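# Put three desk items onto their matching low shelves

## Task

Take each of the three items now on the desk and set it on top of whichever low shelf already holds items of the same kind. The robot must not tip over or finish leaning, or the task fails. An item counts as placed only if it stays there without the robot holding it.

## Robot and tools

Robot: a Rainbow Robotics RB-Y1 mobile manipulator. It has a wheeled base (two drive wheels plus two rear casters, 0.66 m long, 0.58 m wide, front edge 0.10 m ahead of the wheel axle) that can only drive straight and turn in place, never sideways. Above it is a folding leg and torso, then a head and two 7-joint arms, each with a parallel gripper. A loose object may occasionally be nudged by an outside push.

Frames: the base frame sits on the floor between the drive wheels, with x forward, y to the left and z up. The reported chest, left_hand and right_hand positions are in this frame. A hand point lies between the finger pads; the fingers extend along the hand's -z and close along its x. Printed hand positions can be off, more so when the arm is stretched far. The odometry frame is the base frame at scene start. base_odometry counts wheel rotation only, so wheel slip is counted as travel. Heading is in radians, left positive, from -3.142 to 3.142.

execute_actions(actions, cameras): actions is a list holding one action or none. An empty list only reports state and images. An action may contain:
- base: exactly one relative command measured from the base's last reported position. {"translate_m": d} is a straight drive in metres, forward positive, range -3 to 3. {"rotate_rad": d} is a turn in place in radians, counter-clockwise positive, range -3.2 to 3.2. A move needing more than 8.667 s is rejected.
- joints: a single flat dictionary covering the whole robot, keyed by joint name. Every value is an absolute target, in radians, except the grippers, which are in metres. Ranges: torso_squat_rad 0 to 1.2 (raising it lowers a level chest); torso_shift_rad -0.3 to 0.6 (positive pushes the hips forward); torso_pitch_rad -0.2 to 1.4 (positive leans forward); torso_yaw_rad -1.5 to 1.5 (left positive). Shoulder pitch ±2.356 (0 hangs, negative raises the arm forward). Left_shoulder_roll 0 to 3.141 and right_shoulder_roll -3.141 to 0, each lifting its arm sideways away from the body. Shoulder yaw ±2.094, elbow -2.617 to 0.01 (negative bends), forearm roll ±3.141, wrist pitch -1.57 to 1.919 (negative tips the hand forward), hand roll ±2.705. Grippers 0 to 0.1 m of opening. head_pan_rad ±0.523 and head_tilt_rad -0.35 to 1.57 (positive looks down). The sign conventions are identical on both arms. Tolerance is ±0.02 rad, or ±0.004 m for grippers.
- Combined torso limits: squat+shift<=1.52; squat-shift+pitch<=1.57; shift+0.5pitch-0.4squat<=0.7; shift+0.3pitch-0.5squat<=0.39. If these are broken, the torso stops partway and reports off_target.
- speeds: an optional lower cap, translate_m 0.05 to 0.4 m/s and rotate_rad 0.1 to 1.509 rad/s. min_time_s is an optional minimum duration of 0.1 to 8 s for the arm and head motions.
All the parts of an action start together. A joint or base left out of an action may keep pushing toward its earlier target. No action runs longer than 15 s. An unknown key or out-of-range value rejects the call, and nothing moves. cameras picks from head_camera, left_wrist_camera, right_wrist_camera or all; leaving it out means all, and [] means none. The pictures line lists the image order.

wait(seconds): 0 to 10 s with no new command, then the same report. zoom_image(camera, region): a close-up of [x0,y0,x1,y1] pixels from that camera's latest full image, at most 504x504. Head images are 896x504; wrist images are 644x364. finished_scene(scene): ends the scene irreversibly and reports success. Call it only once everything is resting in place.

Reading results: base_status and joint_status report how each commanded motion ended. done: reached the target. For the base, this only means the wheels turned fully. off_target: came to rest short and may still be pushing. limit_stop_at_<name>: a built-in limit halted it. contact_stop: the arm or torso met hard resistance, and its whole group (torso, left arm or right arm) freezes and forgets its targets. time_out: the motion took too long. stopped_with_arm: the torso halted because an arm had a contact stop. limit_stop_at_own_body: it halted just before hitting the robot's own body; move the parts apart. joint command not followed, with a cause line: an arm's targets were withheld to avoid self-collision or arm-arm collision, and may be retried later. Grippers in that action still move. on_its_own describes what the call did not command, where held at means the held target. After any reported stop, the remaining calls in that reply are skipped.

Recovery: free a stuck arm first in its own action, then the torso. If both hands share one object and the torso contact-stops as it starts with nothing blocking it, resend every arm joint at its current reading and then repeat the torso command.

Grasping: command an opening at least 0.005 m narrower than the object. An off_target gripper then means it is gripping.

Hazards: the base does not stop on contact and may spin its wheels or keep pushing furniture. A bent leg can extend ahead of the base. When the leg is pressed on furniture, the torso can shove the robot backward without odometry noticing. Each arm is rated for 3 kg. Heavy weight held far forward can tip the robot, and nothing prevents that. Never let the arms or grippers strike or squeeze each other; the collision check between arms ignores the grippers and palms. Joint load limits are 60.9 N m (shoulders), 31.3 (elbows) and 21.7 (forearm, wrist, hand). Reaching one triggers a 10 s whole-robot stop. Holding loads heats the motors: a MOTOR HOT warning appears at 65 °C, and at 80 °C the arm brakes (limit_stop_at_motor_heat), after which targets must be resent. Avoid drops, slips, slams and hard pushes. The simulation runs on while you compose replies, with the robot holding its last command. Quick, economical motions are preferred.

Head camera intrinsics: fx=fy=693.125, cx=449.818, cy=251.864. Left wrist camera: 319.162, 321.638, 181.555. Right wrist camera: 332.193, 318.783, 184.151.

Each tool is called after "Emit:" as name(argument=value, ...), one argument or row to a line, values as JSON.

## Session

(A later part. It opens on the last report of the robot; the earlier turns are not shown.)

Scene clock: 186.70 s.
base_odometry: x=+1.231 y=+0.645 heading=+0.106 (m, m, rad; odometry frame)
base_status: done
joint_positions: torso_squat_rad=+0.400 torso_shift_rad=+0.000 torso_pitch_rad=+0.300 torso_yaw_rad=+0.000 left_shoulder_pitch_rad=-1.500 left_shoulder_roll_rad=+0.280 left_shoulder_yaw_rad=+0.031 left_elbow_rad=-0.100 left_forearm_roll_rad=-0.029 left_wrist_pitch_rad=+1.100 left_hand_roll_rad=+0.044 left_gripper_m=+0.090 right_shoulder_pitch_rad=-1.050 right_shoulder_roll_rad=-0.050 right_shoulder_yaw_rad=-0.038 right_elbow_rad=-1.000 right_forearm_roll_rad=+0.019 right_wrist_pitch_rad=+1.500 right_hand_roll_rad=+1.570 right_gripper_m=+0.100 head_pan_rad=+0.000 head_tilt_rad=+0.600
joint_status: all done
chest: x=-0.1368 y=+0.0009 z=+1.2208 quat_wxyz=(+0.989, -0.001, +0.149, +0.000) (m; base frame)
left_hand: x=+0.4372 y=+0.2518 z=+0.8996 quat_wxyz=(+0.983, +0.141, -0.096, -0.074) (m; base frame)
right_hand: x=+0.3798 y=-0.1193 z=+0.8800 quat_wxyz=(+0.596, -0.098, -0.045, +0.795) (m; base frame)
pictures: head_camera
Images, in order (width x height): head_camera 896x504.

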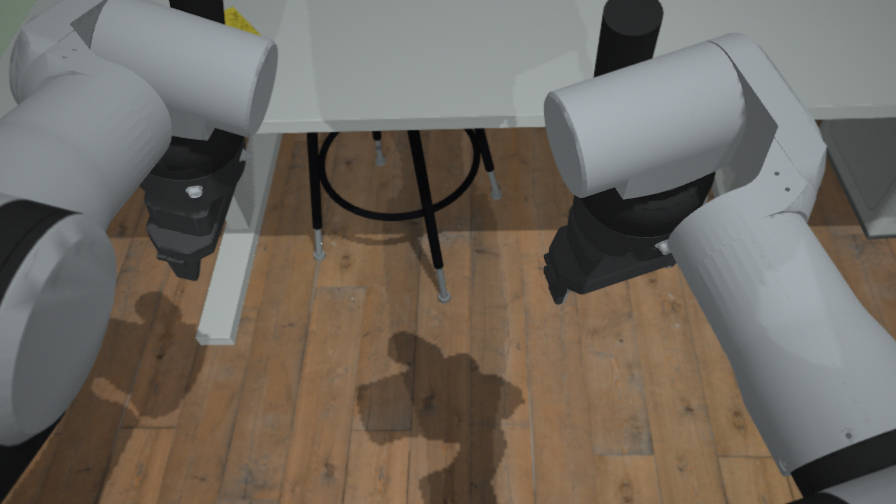

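Emit:
execute_actions(
  actions=[
    {"base":{"translate_m":0.5},"joints":{"left_shoulder_roll_rad":0.5}},
  ],
  cameras=["head_camera","left_wrist_camera"],
)

Scene clock: 191.77 s.
base_odometry: x=+1.728 y=+0.698 heading=+0.105 (m, m, rad; odometry frame)
base_status: done
joint_positions: torso_squat_rad=+0.400 torso_shift_rad=+0.000 torso_pitch_rad=+0.300 torso_yaw_rad=+0.000 left_shoulder_pitch_rad=-1.500 left_shoulder_roll_rad=+0.500 left_shoulder_yaw_rad=+0.031 left_elbow_rad=-0.100 left_forearm_roll_rad=-0.029 left_wrist_pitch_rad=+1.100 left_hand_roll_rad=+0.044 left_gripper_m=+0.090 right_shoulder_pitch_rad=-1.050 right_shoulder_roll_rad=-0.050 right_shoulder_yaw_rad=-0.038 right_elbow_rad=-1.000 right_forearm_roll_rad=+0.019 right_wrist_pitch_rad=+1.500 right_hand_roll_rad=+1.570 right_gripper_m=+0.100 head_pan_rad=+0.000 head_tilt_rad=+0.600
joint_status: all done
chest: x=-0.1368 y=+0.0010 z=+1.2208 quat_wxyz=(+0.989, -0.001, +0.149, +0.000) (m; base frame)
left_hand: x=+0.4461 y=+0.3877 z=+0.9487 quat_wxyz=(+0.975, +0.189, -0.115, +0.022) (m; base frame)
right_hand: x=+0.3797 y=-0.1192 z=+0.8799 quat_wxyz=(+0.596, -0.098, -0.045, +0.795) (m; base frame)
pictures: head_camera, left_wrist_camera
Images, in order (width x height): head_camera 896x504, left_wrist_camera 644x364.

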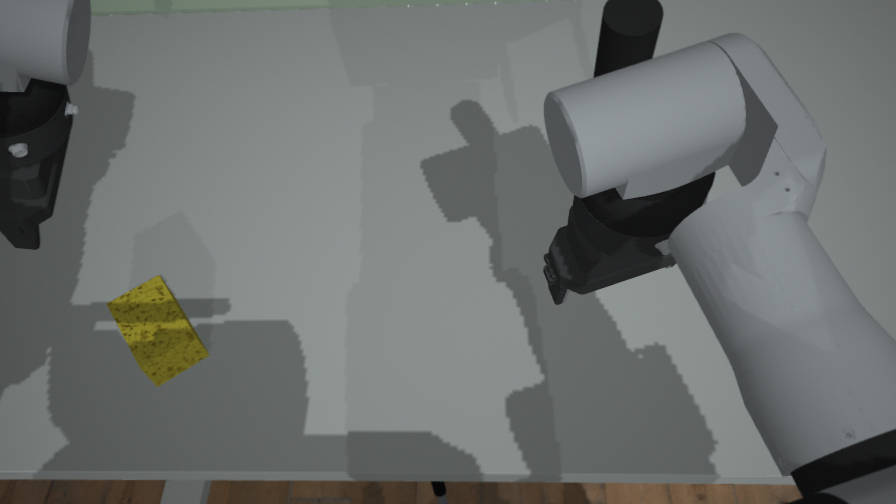

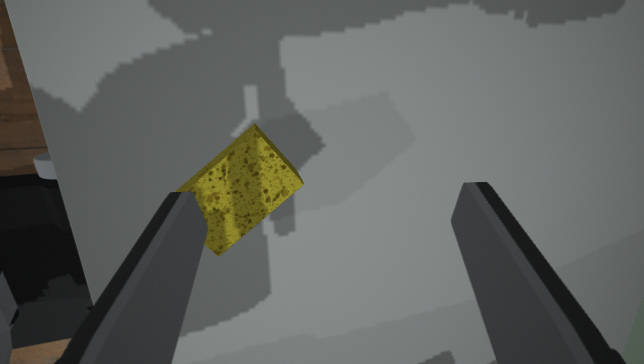

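Emit:
execute_actions(
  actions=[
    {"base":{"translate_m":-0.05},"joints":{"left_hand_roll_rad":-1.05,"left_shoulder_roll_rad":0.46,"torso_squat_rad":0.75}},
  ],
  cameras=["left_wrist_camera"],
)

Scene clock: 199.13 s.
base_odometry: x=+1.678 y=+0.693 heading=+0.105 (m, m, rad; odometry frame)
base_status: done
joint_positions: torso_squat_rad=+0.744 torso_shift_rad=-0.003 torso_pitch_rad=+0.294 torso_yaw_rad=+0.000 left_shoulder_pitch_rad=-1.500 left_shoulder_roll_rad=+0.460 left_shoulder_yaw_rad=+0.031 left_elbow_rad=-0.100 left_forearm_roll_rad=-0.029 left_wrist_pitch_rad=+1.100 left_hand_roll_rad=-1.050 left_gripper_m=+0.090 right_shoulder_pitch_rad=-1.055 right_shoulder_roll_rad=-0.051 right_shoulder_yaw_rad=-0.038 right_elbow_rad=-1.004 right_forearm_roll_rad=+0.019 right_wrist_pitch_rad=+1.500 right_hand_roll_rad=+1.570 right_gripper_m=+0.100 head_pan_rad=-0.001 head_tilt_rad=+0.600
joint_status: torso_squat_rad contact_stop (moved +0.344 of +0.350); the others done
chest: x=-0.1397 y=+0.0009 z=+1.0917 quat_wxyz=(+0.989, -0.001, +0.146, +0.000) (m; base frame)
left_hand: x=+0.4455 y=+0.3628 z=+0.8132 quat_wxyz=(+0.837, +0.214, -0.004, -0.504) (m; base frame)
right_hand: x=+0.3816 y=-0.1185 z=+0.7575 quat_wxyz=(+0.596, -0.103, -0.050, +0.795) (m; base frame)
pictures: left_wrist_camera
Images, in order (width x height): left_wrist_camera 644x364.

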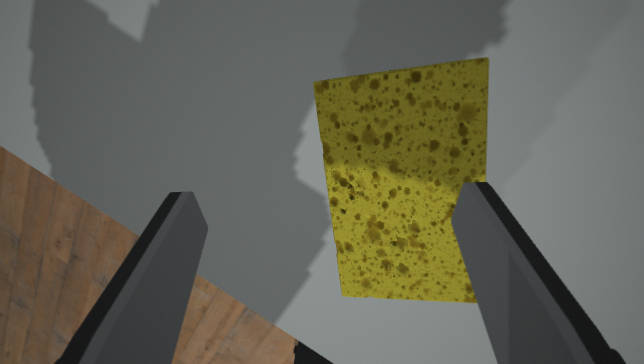

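Emit:
execute_actions(
  actions=[
    {"joints":{"right_shoulder_pitch_rad":-1.4,"left_shoulder_roll_rad":0.39,"left_gripper_m":0.1}},
  ],
  cameras=["left_wrist_camera"],
)

Scene clock: 202.13 s.
base_odometry: x=+1.678 y=+0.693 heading=+0.106 (m, m, rad; odometry frame)
base_status: not commanded
joint_positions: torso_squat_rad=+0.744 torso_shift_rad=-0.002 torso_pitch_rad=+0.296 torso_yaw_rad=+0.000 left_shoulder_pitch_rad=-1.500 left_shoulder_roll_rad=+0.390 left_shoulder_yaw_rad=+0.031 left_elbow_rad=-0.100 left_forearm_roll_rad=-0.029 left_wrist_pitch_rad=+1.100 left_hand_roll_rad=-1.050 left_gripper_m=+0.099 right_shoulder_pitch_rad=-1.400 right_shoulder_roll_rad=-0.050 right_shoulder_yaw_rad=-0.038 right_elbow_rad=-1.000 right_forearm_roll_rad=+0.019 right_wrist_pitch_rad=+1.500 right_hand_roll_rad=+1.570 right_gripper_m=+0.100 head_pan_rad=-0.001 head_tilt_rad=+0.600
joint_status: all done
chest: x=-0.1389 y=+0.0009 z=+1.0916 quat_wxyz=(+0.989, -0.001, +0.147, +0.000) (m; base frame)
left_hand: x=+0.4446 y=+0.3197 z=+0.7960 quat_wxyz=(+0.824, +0.197, -0.006, -0.532) (m; base frame)
right_hand: x=+0.4707 y=-0.0453 z=+0.9375 quat_wxyz=(+0.536, -0.215, -0.163, +0.800) (m; base frame)
pictures: left_wrist_camera
Images, in order (width x height): left_wrist_camera 644x364.

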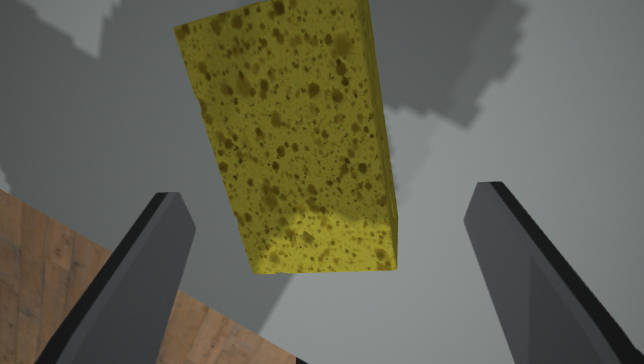

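Emit:
execute_actions(
  actions=[
    {"joints":{"torso_squat_rad":0.81}},
  ],
  cameras=[],
)

Emit:
execute_actions(
  actions=[
    {"joints":{"left_gripper_m":0}},
  ],
  cameras=[],
)

Emit:
execute_actions(
  actions=[
    {"joints":{"torso_squat_rad":0.4}},
  ],
  cameras=[],
)

Scene clock: 205.53 s.
base_odometry: x=+1.678 y=+0.693 heading=+0.106 (m, m, rad; odometry frame)
base_status: not commanded
joint_positions: torso_squat_rad=+0.810 torso_shift_rad=-0.002 torso_pitch_rad=+0.296 torso_yaw_rad=+0.000 left_shoulder_pitch_rad=-1.500 left_shoulder_roll_rad=+0.390 left_shoulder_yaw_rad=+0.031 left_elbow_rad=-0.100 left_forearm_roll_rad=-0.029 left_wrist_pitch_rad=+1.100 left_hand_roll_rad=-1.050 left_gripper_m=+0.099 right_shoulder_pitch_rad=-1.400 right_shoulder_roll_rad=-0.050 right_shoulder_yaw_rad=-0.038 right_elbow_rad=-1.000 right_forearm_roll_rad=+0.019 right_wrist_pitch_rad=+1.500 right_hand_roll_rad=+1.570 right_gripper_m=+0.100 head_pan_rad=-0.001 head_tilt_rad=+0.600
joint_status: all done
chest: x=-0.1388 y=+0.0008 z=+1.0591 quat_wxyz=(+0.989, -0.001, +0.147, +0.000) (m; base frame)
left_hand: x=+0.4447 y=+0.3196 z=+0.7634 quat_wxyz=(+0.824, +0.197, -0.006, -0.532) (m; base frame)
right_hand: x=+0.4708 y=-0.0453 z=+0.9049 quat_wxyz=(+0.536, -0.215, -0.163, +0.800) (m; base frame)
pictures: none
No camera images: the call's "cameras" was empty. Leave "cameras" out to get every camera's image.

Scene clock: 207.00 s.
base_odometry: x=+1.678 y=+0.693 heading=+0.106 (m, m, rad; odometry frame)
base_status: not commanded
joint_positions: torso_squat_rad=+0.810 torso_shift_rad=-0.002 torso_pitch_rad=+0.296 torso_yaw_rad=+0.000 left_shoulder_pitch_rad=-1.500 left_shoulder_roll_rad=+0.390 left_shoulder_yaw_rad=+0.031 left_elbow_rad=-0.100 left_forearm_roll_rad=-0.029 left_wrist_pitch_rad=+1.100 left_hand_roll_rad=-1.050 left_gripper_m=+0.065 right_shoulder_pitch_rad=-1.400 right_shoulder_roll_rad=-0.050 right_shoulder_yaw_rad=-0.038 right_elbow_rad=-1.000 right_forearm_roll_rad=+0.019 right_wrist_pitch_rad=+1.500 right_hand_roll_rad=+1.570 right_gripper_m=+0.100 head_pan_rad=-0.001 head_tilt_rad=+0.600
joint_status: left_gripper_m off_target (ended at +0.065, target +0.000)
chest: x=-0.1388 y=+0.0008 z=+1.0591 quat_wxyz=(+0.989, -0.001, +0.147, +0.000) (m; base frame)
left_hand: x=+0.4447 y=+0.3196 z=+0.7634 quat_wxyz=(+0.824, +0.197, -0.006, -0.532) (m; base frame)
right_hand: x=+0.4708 y=-0.0453 z=+0.9049 quat_wxyz=(+0.536, -0.215, -0.163, +0.800) (m; base frame)
pictures: none
No camera images: the call's "cameras" was empty. Leave "cameras" out to get every camera's image.

Scene clock: 209.13 s.
base_odometry: x=+1.678 y=+0.693 heading=+0.106 (m, m, rad; odometry frame)
base_status: not commanded
joint_positions: torso_squat_rad=+0.400 torso_shift_rad=-0.002 torso_pitch_rad=+0.296 torso_yaw_rad=+0.000 left_shoulder_pitch_rad=-1.500 left_shoulder_roll_rad=+0.390 left_shoulder_yaw_rad=+0.031 left_elbow_rad=-0.100 left_forearm_roll_rad=-0.029 left_wrist_pitch_rad=+1.100 left_hand_roll_rad=-1.050 left_gripper_m=+0.065 right_shoulder_pitch_rad=-1.400 right_shoulder_roll_rad=-0.050 right_shoulder_yaw_rad=-0.038 right_elbow_rad=-1.000 right_forearm_roll_rad=+0.019 right_wrist_pitch_rad=+1.500 right_hand_roll_rad=+1.570 right_gripper_m=+0.100 head_pan_rad=-0.001 head_tilt_rad=+0.600
joint_status: all done
chest: x=-0.1391 y=+0.0009 z=+1.2212 quat_wxyz=(+0.989, -0.001, +0.147, +0.000) (m; base frame)
left_hand: x=+0.4443 y=+0.3197 z=+0.9255 quat_wxyz=(+0.824, +0.197, -0.006, -0.532) (m; base frame)
right_hand: x=+0.4705 y=-0.0452 z=+1.0669 quat_wxyz=(+0.536, -0.215, -0.163, +0.800) (m; base frame)
pictures: none
No camera images: the call's "cameras" was empty. Leave "cameras" out to get every camera's image.

Emit:
execute_actions(
  actions=[
    {"base":{"translate_m":-0.3}},
  ],
  cameras=[],
)

Emit:
execute_actions(
  actions=[
    {"base":{"rotate_rad":2.74}},
  ],
  cameras=[],
)

Emit:
execute_actions(
  actions=[
    {"base":{"translate_m":2.8},"joints":{"head_tilt_rad":0.4,"left_hand_roll_rad":0}},
  ],
  cameras=[],
)

Emit:
execute_actions(
  actions=[
    {"base":{"rotate_rad":-1.165}},
  ],
  cameras=["head_camera"],
)

Scene clock: 215.43 s.
base_odometry: x=+1.380 y=+0.661 heading=+0.105 (m, m, rad; odometry frame)
base_status: done
joint_positions: torso_squat_rad=+0.400 torso_shift_rad=-0.002 torso_pitch_rad=+0.296 torso_yaw_rad=+0.000 left_shoulder_pitch_rad=-1.500 left_shoulder_roll_rad=+0.390 left_shoulder_yaw_rad=+0.031 left_elbow_rad=-0.100 left_forearm_roll_rad=-0.029 left_wrist_pitch_rad=+1.100 left_hand_roll_rad=-1.050 left_gripper_m=+0.065 right_shoulder_pitch_rad=-1.400 right_shoulder_roll_rad=-0.050 right_shoulder_yaw_rad=-0.038 right_elbow_rad=-1.000 right_forearm_roll_rad=+0.019 right_wrist_pitch_rad=+1.500 right_hand_roll_rad=+1.570 right_gripper_m=+0.100 head_pan_rad=-0.001 head_tilt_rad=+0.600
joint_status: not commanded
chest: x=-0.1391 y=+0.0009 z=+1.2212 quat_wxyz=(+0.989, -0.001, +0.147, +0.000) (m; base frame)
left_hand: x=+0.4443 y=+0.3197 z=+0.9255 quat_wxyz=(+0.824, +0.197, -0.006, -0.532) (m; base frame)
right_hand: x=+0.4704 y=-0.0452 z=+1.0669 quat_wxyz=(+0.536, -0.215, -0.163, +0.800) (m; base frame)
pictures: none
No camera images: the call's "cameras" was empty. Leave "cameras" out to get every camera's image.

Scene clock: 220.47 s.
base_odometry: x=+1.380 y=+0.661 heading=+2.844 (m, m, rad; odometry frame)
base_status: done
joint_positions: torso_squat_rad=+0.400 torso_shift_rad=-0.002 torso_pitch_rad=+0.296 torso_yaw_rad=+0.000 left_shoulder_pitch_rad=-1.500 left_shoulder_roll_rad=+0.390 left_shoulder_yaw_rad=+0.031 left_elbow_rad=-0.100 left_forearm_roll_rad=-0.029 left_wrist_pitch_rad=+1.100 left_hand_roll_rad=-1.050 left_gripper_m=+0.065 right_shoulder_pitch_rad=-1.400 right_shoulder_roll_rad=-0.050 right_shoulder_yaw_rad=-0.038 right_elbow_rad=-1.000 right_forearm_roll_rad=+0.019 right_wrist_pitch_rad=+1.500 right_hand_roll_rad=+1.570 right_gripper_m=+0.100 head_pan_rad=-0.001 head_tilt_rad=+0.600
joint_status: not commanded
chest: x=-0.1391 y=+0.0009 z=+1.2212 quat_wxyz=(+0.989, -0.001, +0.147, +0.000) (m; base frame)
left_hand: x=+0.4443 y=+0.3198 z=+0.9255 quat_wxyz=(+0.824, +0.197, -0.006, -0.532) (m; base frame)
right_hand: x=+0.4704 y=-0.0452 z=+1.0669 quat_wxyz=(+0.536, -0.215, -0.163, +0.800) (m; base frame)
pictures: none
No camera images: the call's "cameras" was empty. Leave "cameras" out to get every camera's image.

Scene clock: 228.93 s.
base_odometry: x=-1.297 y=+1.480 heading=+2.844 (m, m, rad; odometry frame)
base_status: done
joint_positions: torso_squat_rad=+0.400 torso_shift_rad=-0.002 torso_pitch_rad=+0.296 torso_yaw_rad=+0.000 left_shoulder_pitch_rad=-1.500 left_shoulder_roll_rad=+0.390 left_shoulder_yaw_rad=+0.031 left_elbow_rad=-0.100 left_forearm_roll_rad=-0.029 left_wrist_pitch_rad=+1.100 left_hand_roll_rad=+0.000 left_gripper_m=+0.065 right_shoulder_pitch_rad=-1.400 right_shoulder_roll_rad=-0.050 right_shoulder_yaw_rad=-0.038 right_elbow_rad=-1.000 right_forearm_roll_rad=+0.019 right_wrist_pitch_rad=+1.500 right_hand_roll_rad=+1.570 right_gripper_m=+0.100 head_pan_rad=-0.001 head_tilt_rad=+0.400
joint_status: all done
chest: x=-0.1391 y=+0.0009 z=+1.2212 quat_wxyz=(+0.989, -0.001, +0.147, +0.000) (m; base frame)
left_hand: x=+0.4444 y=+0.3198 z=+0.9255 quat_wxyz=(+0.979, +0.168, -0.104, -0.047) (m; base frame)
right_hand: x=+0.4705 y=-0.0452 z=+1.0669 quat_wxyz=(+0.536, -0.215, -0.163, +0.800) (m; base frame)
pictures: none
No camera images: the call's "cameras" was empty. Leave "cameras" out to get every camera's image.

Scene clock: 232.33 s.
base_odometry: x=-1.297 y=+1.480 heading=+1.680 (m, m, rad; odometry frame)
base_status: done
joint_positions: torso_squat_rad=+0.400 torso_shift_rad=-0.002 torso_pitch_rad=+0.296 torso_yaw_rad=+0.000 left_shoulder_pitch_rad=-1.500 left_shoulder_roll_rad=+0.390 left_shoulder_yaw_rad=+0.031 left_elbow_rad=-0.100 left_forearm_roll_rad=-0.029 left_wrist_pitch_rad=+1.100 left_hand_roll_rad=+0.000 left_gripper_m=+0.065 right_shoulder_pitch_rad=-1.400 right_shoulder_roll_rad=-0.050 right_shoulder_yaw_rad=-0.038 right_elbow_rad=-1.000 right_forearm_roll_rad=+0.019 right_wrist_pitch_rad=+1.500 right_hand_roll_rad=+1.570 right_gripper_m=+0.100 head_pan_rad=-0.001 head_tilt_rad=+0.400
joint_status: not commanded
chest: x=-0.1391 y=+0.0009 z=+1.2212 quat_wxyz=(+0.989, -0.001, +0.147, +0.000) (m; base frame)
left_hand: x=+0.4444 y=+0.3198 z=+0.9255 quat_wxyz=(+0.979, +0.168, -0.104, -0.047) (m; base frame)
right_hand: x=+0.4704 y=-0.0452 z=+1.0669 quat_wxyz=(+0.536, -0.215, -0.163, +0.800) (m; base frame)
pictures: head_camera
Images, in order (width x height): head_camera 896x504.

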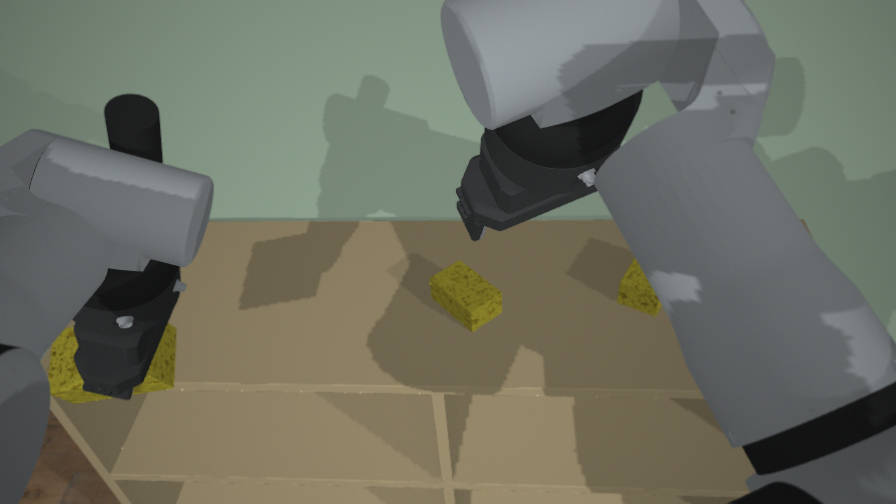

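Emit:
execute_actions(
  actions=[
    {"base":{"translate_m":0.42}},
  ],
  cameras=[],
)

Emit:
execute_actions(
  actions=[
    {"joints":{"torso_squat_rad":0.9}},
  ],
  cameras=["head_camera"],
)

Scene clock: 237.27 s.
base_odometry: x=-1.343 y=+1.898 heading=+1.680 (m, m, rad; odometry frame)
base_status: done
joint_positions: torso_squat_rad=+0.400 torso_shift_rad=-0.002 torso_pitch_rad=+0.296 torso_yaw_rad=+0.000 left_shoulder_pitch_rad=-1.500 left_shoulder_roll_rad=+0.390 left_shoulder_yaw_rad=+0.031 left_elbow_rad=-0.100 left_forearm_roll_rad=-0.029 left_wrist_pitch_rad=+1.100 left_hand_roll_rad=+0.000 left_gripper_m=+0.065 right_shoulder_pitch_rad=-1.400 right_shoulder_roll_rad=-0.050 right_shoulder_yaw_rad=-0.038 right_elbow_rad=-1.000 right_forearm_roll_rad=+0.019 right_wrist_pitch_rad=+1.500 right_hand_roll_rad=+1.570 right_gripper_m=+0.100 head_pan_rad=-0.001 head_tilt_rad=+0.400
joint_status: not commanded
chest: x=-0.1391 y=+0.0009 z=+1.2212 quat_wxyz=(+0.989, -0.001, +0.147, +0.000) (m; base frame)
left_hand: x=+0.4444 y=+0.3198 z=+0.9255 quat_wxyz=(+0.979, +0.168, -0.104, -0.047) (m; base frame)
right_hand: x=+0.4705 y=-0.0452 z=+1.0669 quat_wxyz=(+0.536, -0.215, -0.163, +0.800) (m; base frame)
pictures: none
No camera images: the call's "cameras" was empty. Leave "cameras" out to get every camera's image.

Scene clock: 239.73 s.
base_odometry: x=-1.343 y=+1.898 heading=+1.680 (m, m, rad; odometry frame)
base_status: not commanded
joint_positions: torso_squat_rad=+0.900 torso_shift_rad=-0.002 torso_pitch_rad=+0.296 torso_yaw_rad=+0.000 left_shoulder_pitch_rad=-1.500 left_shoulder_roll_rad=+0.390 left_shoulder_yaw_rad=+0.031 left_elbow_rad=-0.100 left_forearm_roll_rad=-0.029 left_wrist_pitch_rad=+1.100 left_hand_roll_rad=+0.000 left_gripper_m=+0.065 right_shoulder_pitch_rad=-1.400 right_shoulder_roll_rad=-0.050 right_shoulder_yaw_rad=-0.038 right_elbow_rad=-1.000 right_forearm_roll_rad=+0.019 right_wrist_pitch_rad=+1.500 right_hand_roll_rad=+1.570 right_gripper_m=+0.100 head_pan_rad=-0.001 head_tilt_rad=+0.400
joint_status: all done
chest: x=-0.1387 y=+0.0008 z=+1.0116 quat_wxyz=(+0.989, -0.001, +0.147, +0.000) (m; base frame)
left_hand: x=+0.4448 y=+0.3196 z=+0.7159 quat_wxyz=(+0.979, +0.168, -0.104, -0.047) (m; base frame)
right_hand: x=+0.4709 y=-0.0454 z=+0.8573 quat_wxyz=(+0.536, -0.215, -0.163, +0.800) (m; base frame)
pictures: head_camera
Images, in order (width x height): head_camera 896x504.

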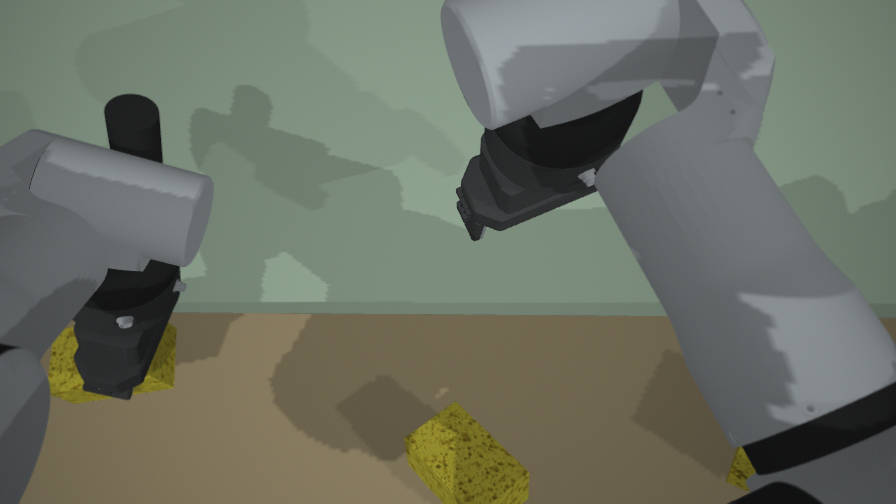

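A bit near the wall; back 0.08, lower, release.

Emit:
execute_actions(
  actions=[
    {"base":{"translate_m":-0.08},"joints":{"torso_squat_rad":1.0}},
  ],
  cameras=[],
)

Emit:
execute_actions(
  actions=[
    {"joints":{"left_gripper_m":0.1}},
  ],
  cameras=[],
)

Emit:
execute_actions(
  actions=[
    {"joints":{"torso_squat_rad":0.5,"head_tilt_rad":0.7}},
  ],
  cameras=[],
)

Emit:
execute_actions(
  actions=[
    {"base":{"translate_m":-0.4}},
  ],
  cameras=["head_camera"],
)

Scene clock: 244.37 s.
base_odometry: x=-1.334 y=+1.818 heading=+1.680 (m, m, rad; odometry frame)
base_status: done
joint_positions: torso_squat_rad=+1.000 torso_shift_rad=-0.002 torso_pitch_rad=+0.295 torso_yaw_rad=+0.000 left_shoulder_pitch_rad=-1.501 left_shoulder_roll_rad=+0.390 left_shoulder_yaw_rad=+0.031 left_elbow_rad=-0.101 left_forearm_roll_rad=-0.029 left_wrist_pitch_rad=+1.100 left_hand_roll_rad=+0.000 left_gripper_m=+0.063 right_shoulder_pitch_rad=-1.400 right_shoulder_roll_rad=-0.050 right_shoulder_yaw_rad=-0.038 right_elbow_rad=-1.000 right_forearm_roll_rad=+0.019 right_wrist_pitch_rad=+1.500 right_hand_roll_rad=+1.570 right_gripper_m=+0.100 head_pan_rad=-0.001 head_tilt_rad=+0.400
joint_status: all done
chest: x=-0.1389 y=+0.0007 z=+0.9547 quat_wxyz=(+0.989, -0.001, +0.147, +0.000) (m; base frame)
left_hand: x=+0.4458 y=+0.3195 z=+0.6607 quat_wxyz=(+0.979, +0.168, -0.106, -0.047) (m; base frame)
right_hand: x=+0.4708 y=-0.0455 z=+0.8008 quat_wxyz=(+0.536, -0.215, -0.163, +0.800) (m; base frame)
pictures: none
No camera images: the call's "cameras" was empty. Leave "cameras" out to get every camera's image.

Scene clock: 245.83 s.
base_odometry: x=-1.334 y=+1.818 heading=+1.680 (m, m, rad; odometry frame)
base_status: not commanded
joint_positions: torso_squat_rad=+1.000 torso_shift_rad=-0.002 torso_pitch_rad=+0.296 torso_yaw_rad=+0.000 left_shoulder_pitch_rad=-1.500 left_shoulder_roll_rad=+0.390 left_shoulder_yaw_rad=+0.031 left_elbow_rad=-0.100 left_forearm_roll_rad=-0.029 left_wrist_pitch_rad=+1.100 left_hand_roll_rad=+0.000 left_gripper_m=+0.099 right_shoulder_pitch_rad=-1.400 right_shoulder_roll_rad=-0.050 right_shoulder_yaw_rad=-0.038 right_elbow_rad=-1.000 right_forearm_roll_rad=+0.019 right_wrist_pitch_rad=+1.500 right_hand_roll_rad=+1.570 right_gripper_m=+0.100 head_pan_rad=-0.001 head_tilt_rad=+0.400
joint_status: all done
chest: x=-0.1387 y=+0.0007 z=+0.9547 quat_wxyz=(+0.989, -0.001, +0.147, +0.000) (m; base frame)
left_hand: x=+0.4452 y=+0.3196 z=+0.6596 quat_wxyz=(+0.979, +0.168, -0.104, -0.047) (m; base frame)
right_hand: x=+0.4709 y=-0.0455 z=+0.8004 quat_wxyz=(+0.536, -0.215, -0.163, +0.800) (m; base frame)
pictures: none
No camera images: the call's "cameras" was empty. Leave "cameras" out to get every camera's image.

Scene clock: 248.27 s.
base_odometry: x=-1.334 y=+1.818 heading=+1.680 (m, m, rad; odometry frame)
base_status: not commanded
joint_positions: torso_squat_rad=+0.500 torso_shift_rad=-0.002 torso_pitch_rad=+0.296 torso_yaw_rad=+0.000 left_shoulder_pitch_rad=-1.500 left_shoulder_roll_rad=+0.390 left_shoulder_yaw_rad=+0.031 left_elbow_rad=-0.100 left_forearm_roll_rad=-0.029 left_wrist_pitch_rad=+1.100 left_hand_roll_rad=+0.000 left_gripper_m=+0.099 right_shoulder_pitch_rad=-1.400 right_shoulder_roll_rad=-0.050 right_shoulder_yaw_rad=-0.038 right_elbow_rad=-1.000 right_forearm_roll_rad=+0.019 right_wrist_pitch_rad=+1.500 right_hand_roll_rad=+1.570 right_gripper_m=+0.100 head_pan_rad=-0.001 head_tilt_rad=+0.700
joint_status: all done
chest: x=-0.1391 y=+0.0008 z=+1.1908 quat_wxyz=(+0.989, -0.001, +0.147, +0.000) (m; base frame)
left_hand: x=+0.4446 y=+0.3198 z=+0.8953 quat_wxyz=(+0.979, +0.168, -0.104, -0.047) (m; base frame)
right_hand: x=+0.4705 y=-0.0453 z=+1.0364 quat_wxyz=(+0.536, -0.215, -0.163, +0.800) (m; base frame)
pictures: none
No camera images: the call's "cameras" was empty. Leave "cameras" out to get every camera's image.

Scene clock: 250.83 s.
base_odometry: x=-1.291 y=+1.421 heading=+1.680 (m, m, rad; odometry frame)
base_status: done
joint_positions: torso_squat_rad=+0.500 torso_shift_rad=-0.002 torso_pitch_rad=+0.296 torso_yaw_rad=+0.000 left_shoulder_pitch_rad=-1.500 left_shoulder_roll_rad=+0.390 left_shoulder_yaw_rad=+0.031 left_elbow_rad=-0.100 left_forearm_roll_rad=-0.029 left_wrist_pitch_rad=+1.100 left_hand_roll_rad=+0.000 left_gripper_m=+0.099 right_shoulder_pitch_rad=-1.400 right_shoulder_roll_rad=-0.050 right_shoulder_yaw_rad=-0.038 right_elbow_rad=-1.000 right_forearm_roll_rad=+0.019 right_wrist_pitch_rad=+1.500 right_hand_roll_rad=+1.570 right_gripper_m=+0.100 head_pan_rad=-0.001 head_tilt_rad=+0.700
joint_status: not commanded
chest: x=-0.1391 y=+0.0009 z=+1.1908 quat_wxyz=(+0.989, -0.001, +0.147, +0.000) (m; base frame)
left_hand: x=+0.4445 y=+0.3198 z=+0.8953 quat_wxyz=(+0.979, +0.168, -0.104, -0.047) (m; base frame)
right_hand: x=+0.4705 y=-0.0453 z=+1.0364 quat_wxyz=(+0.536, -0.215, -0.163, +0.800) (m; base frame)
pictures: head_camera
Images, in order (width x height): head_camera 896x504.

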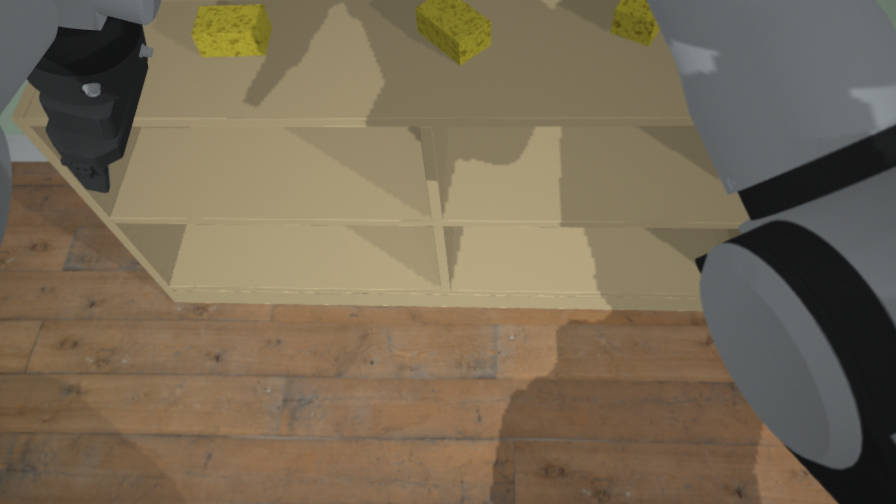

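Emit:
finished_scene(
  scene=2,
)

The scene is finished: the task was done.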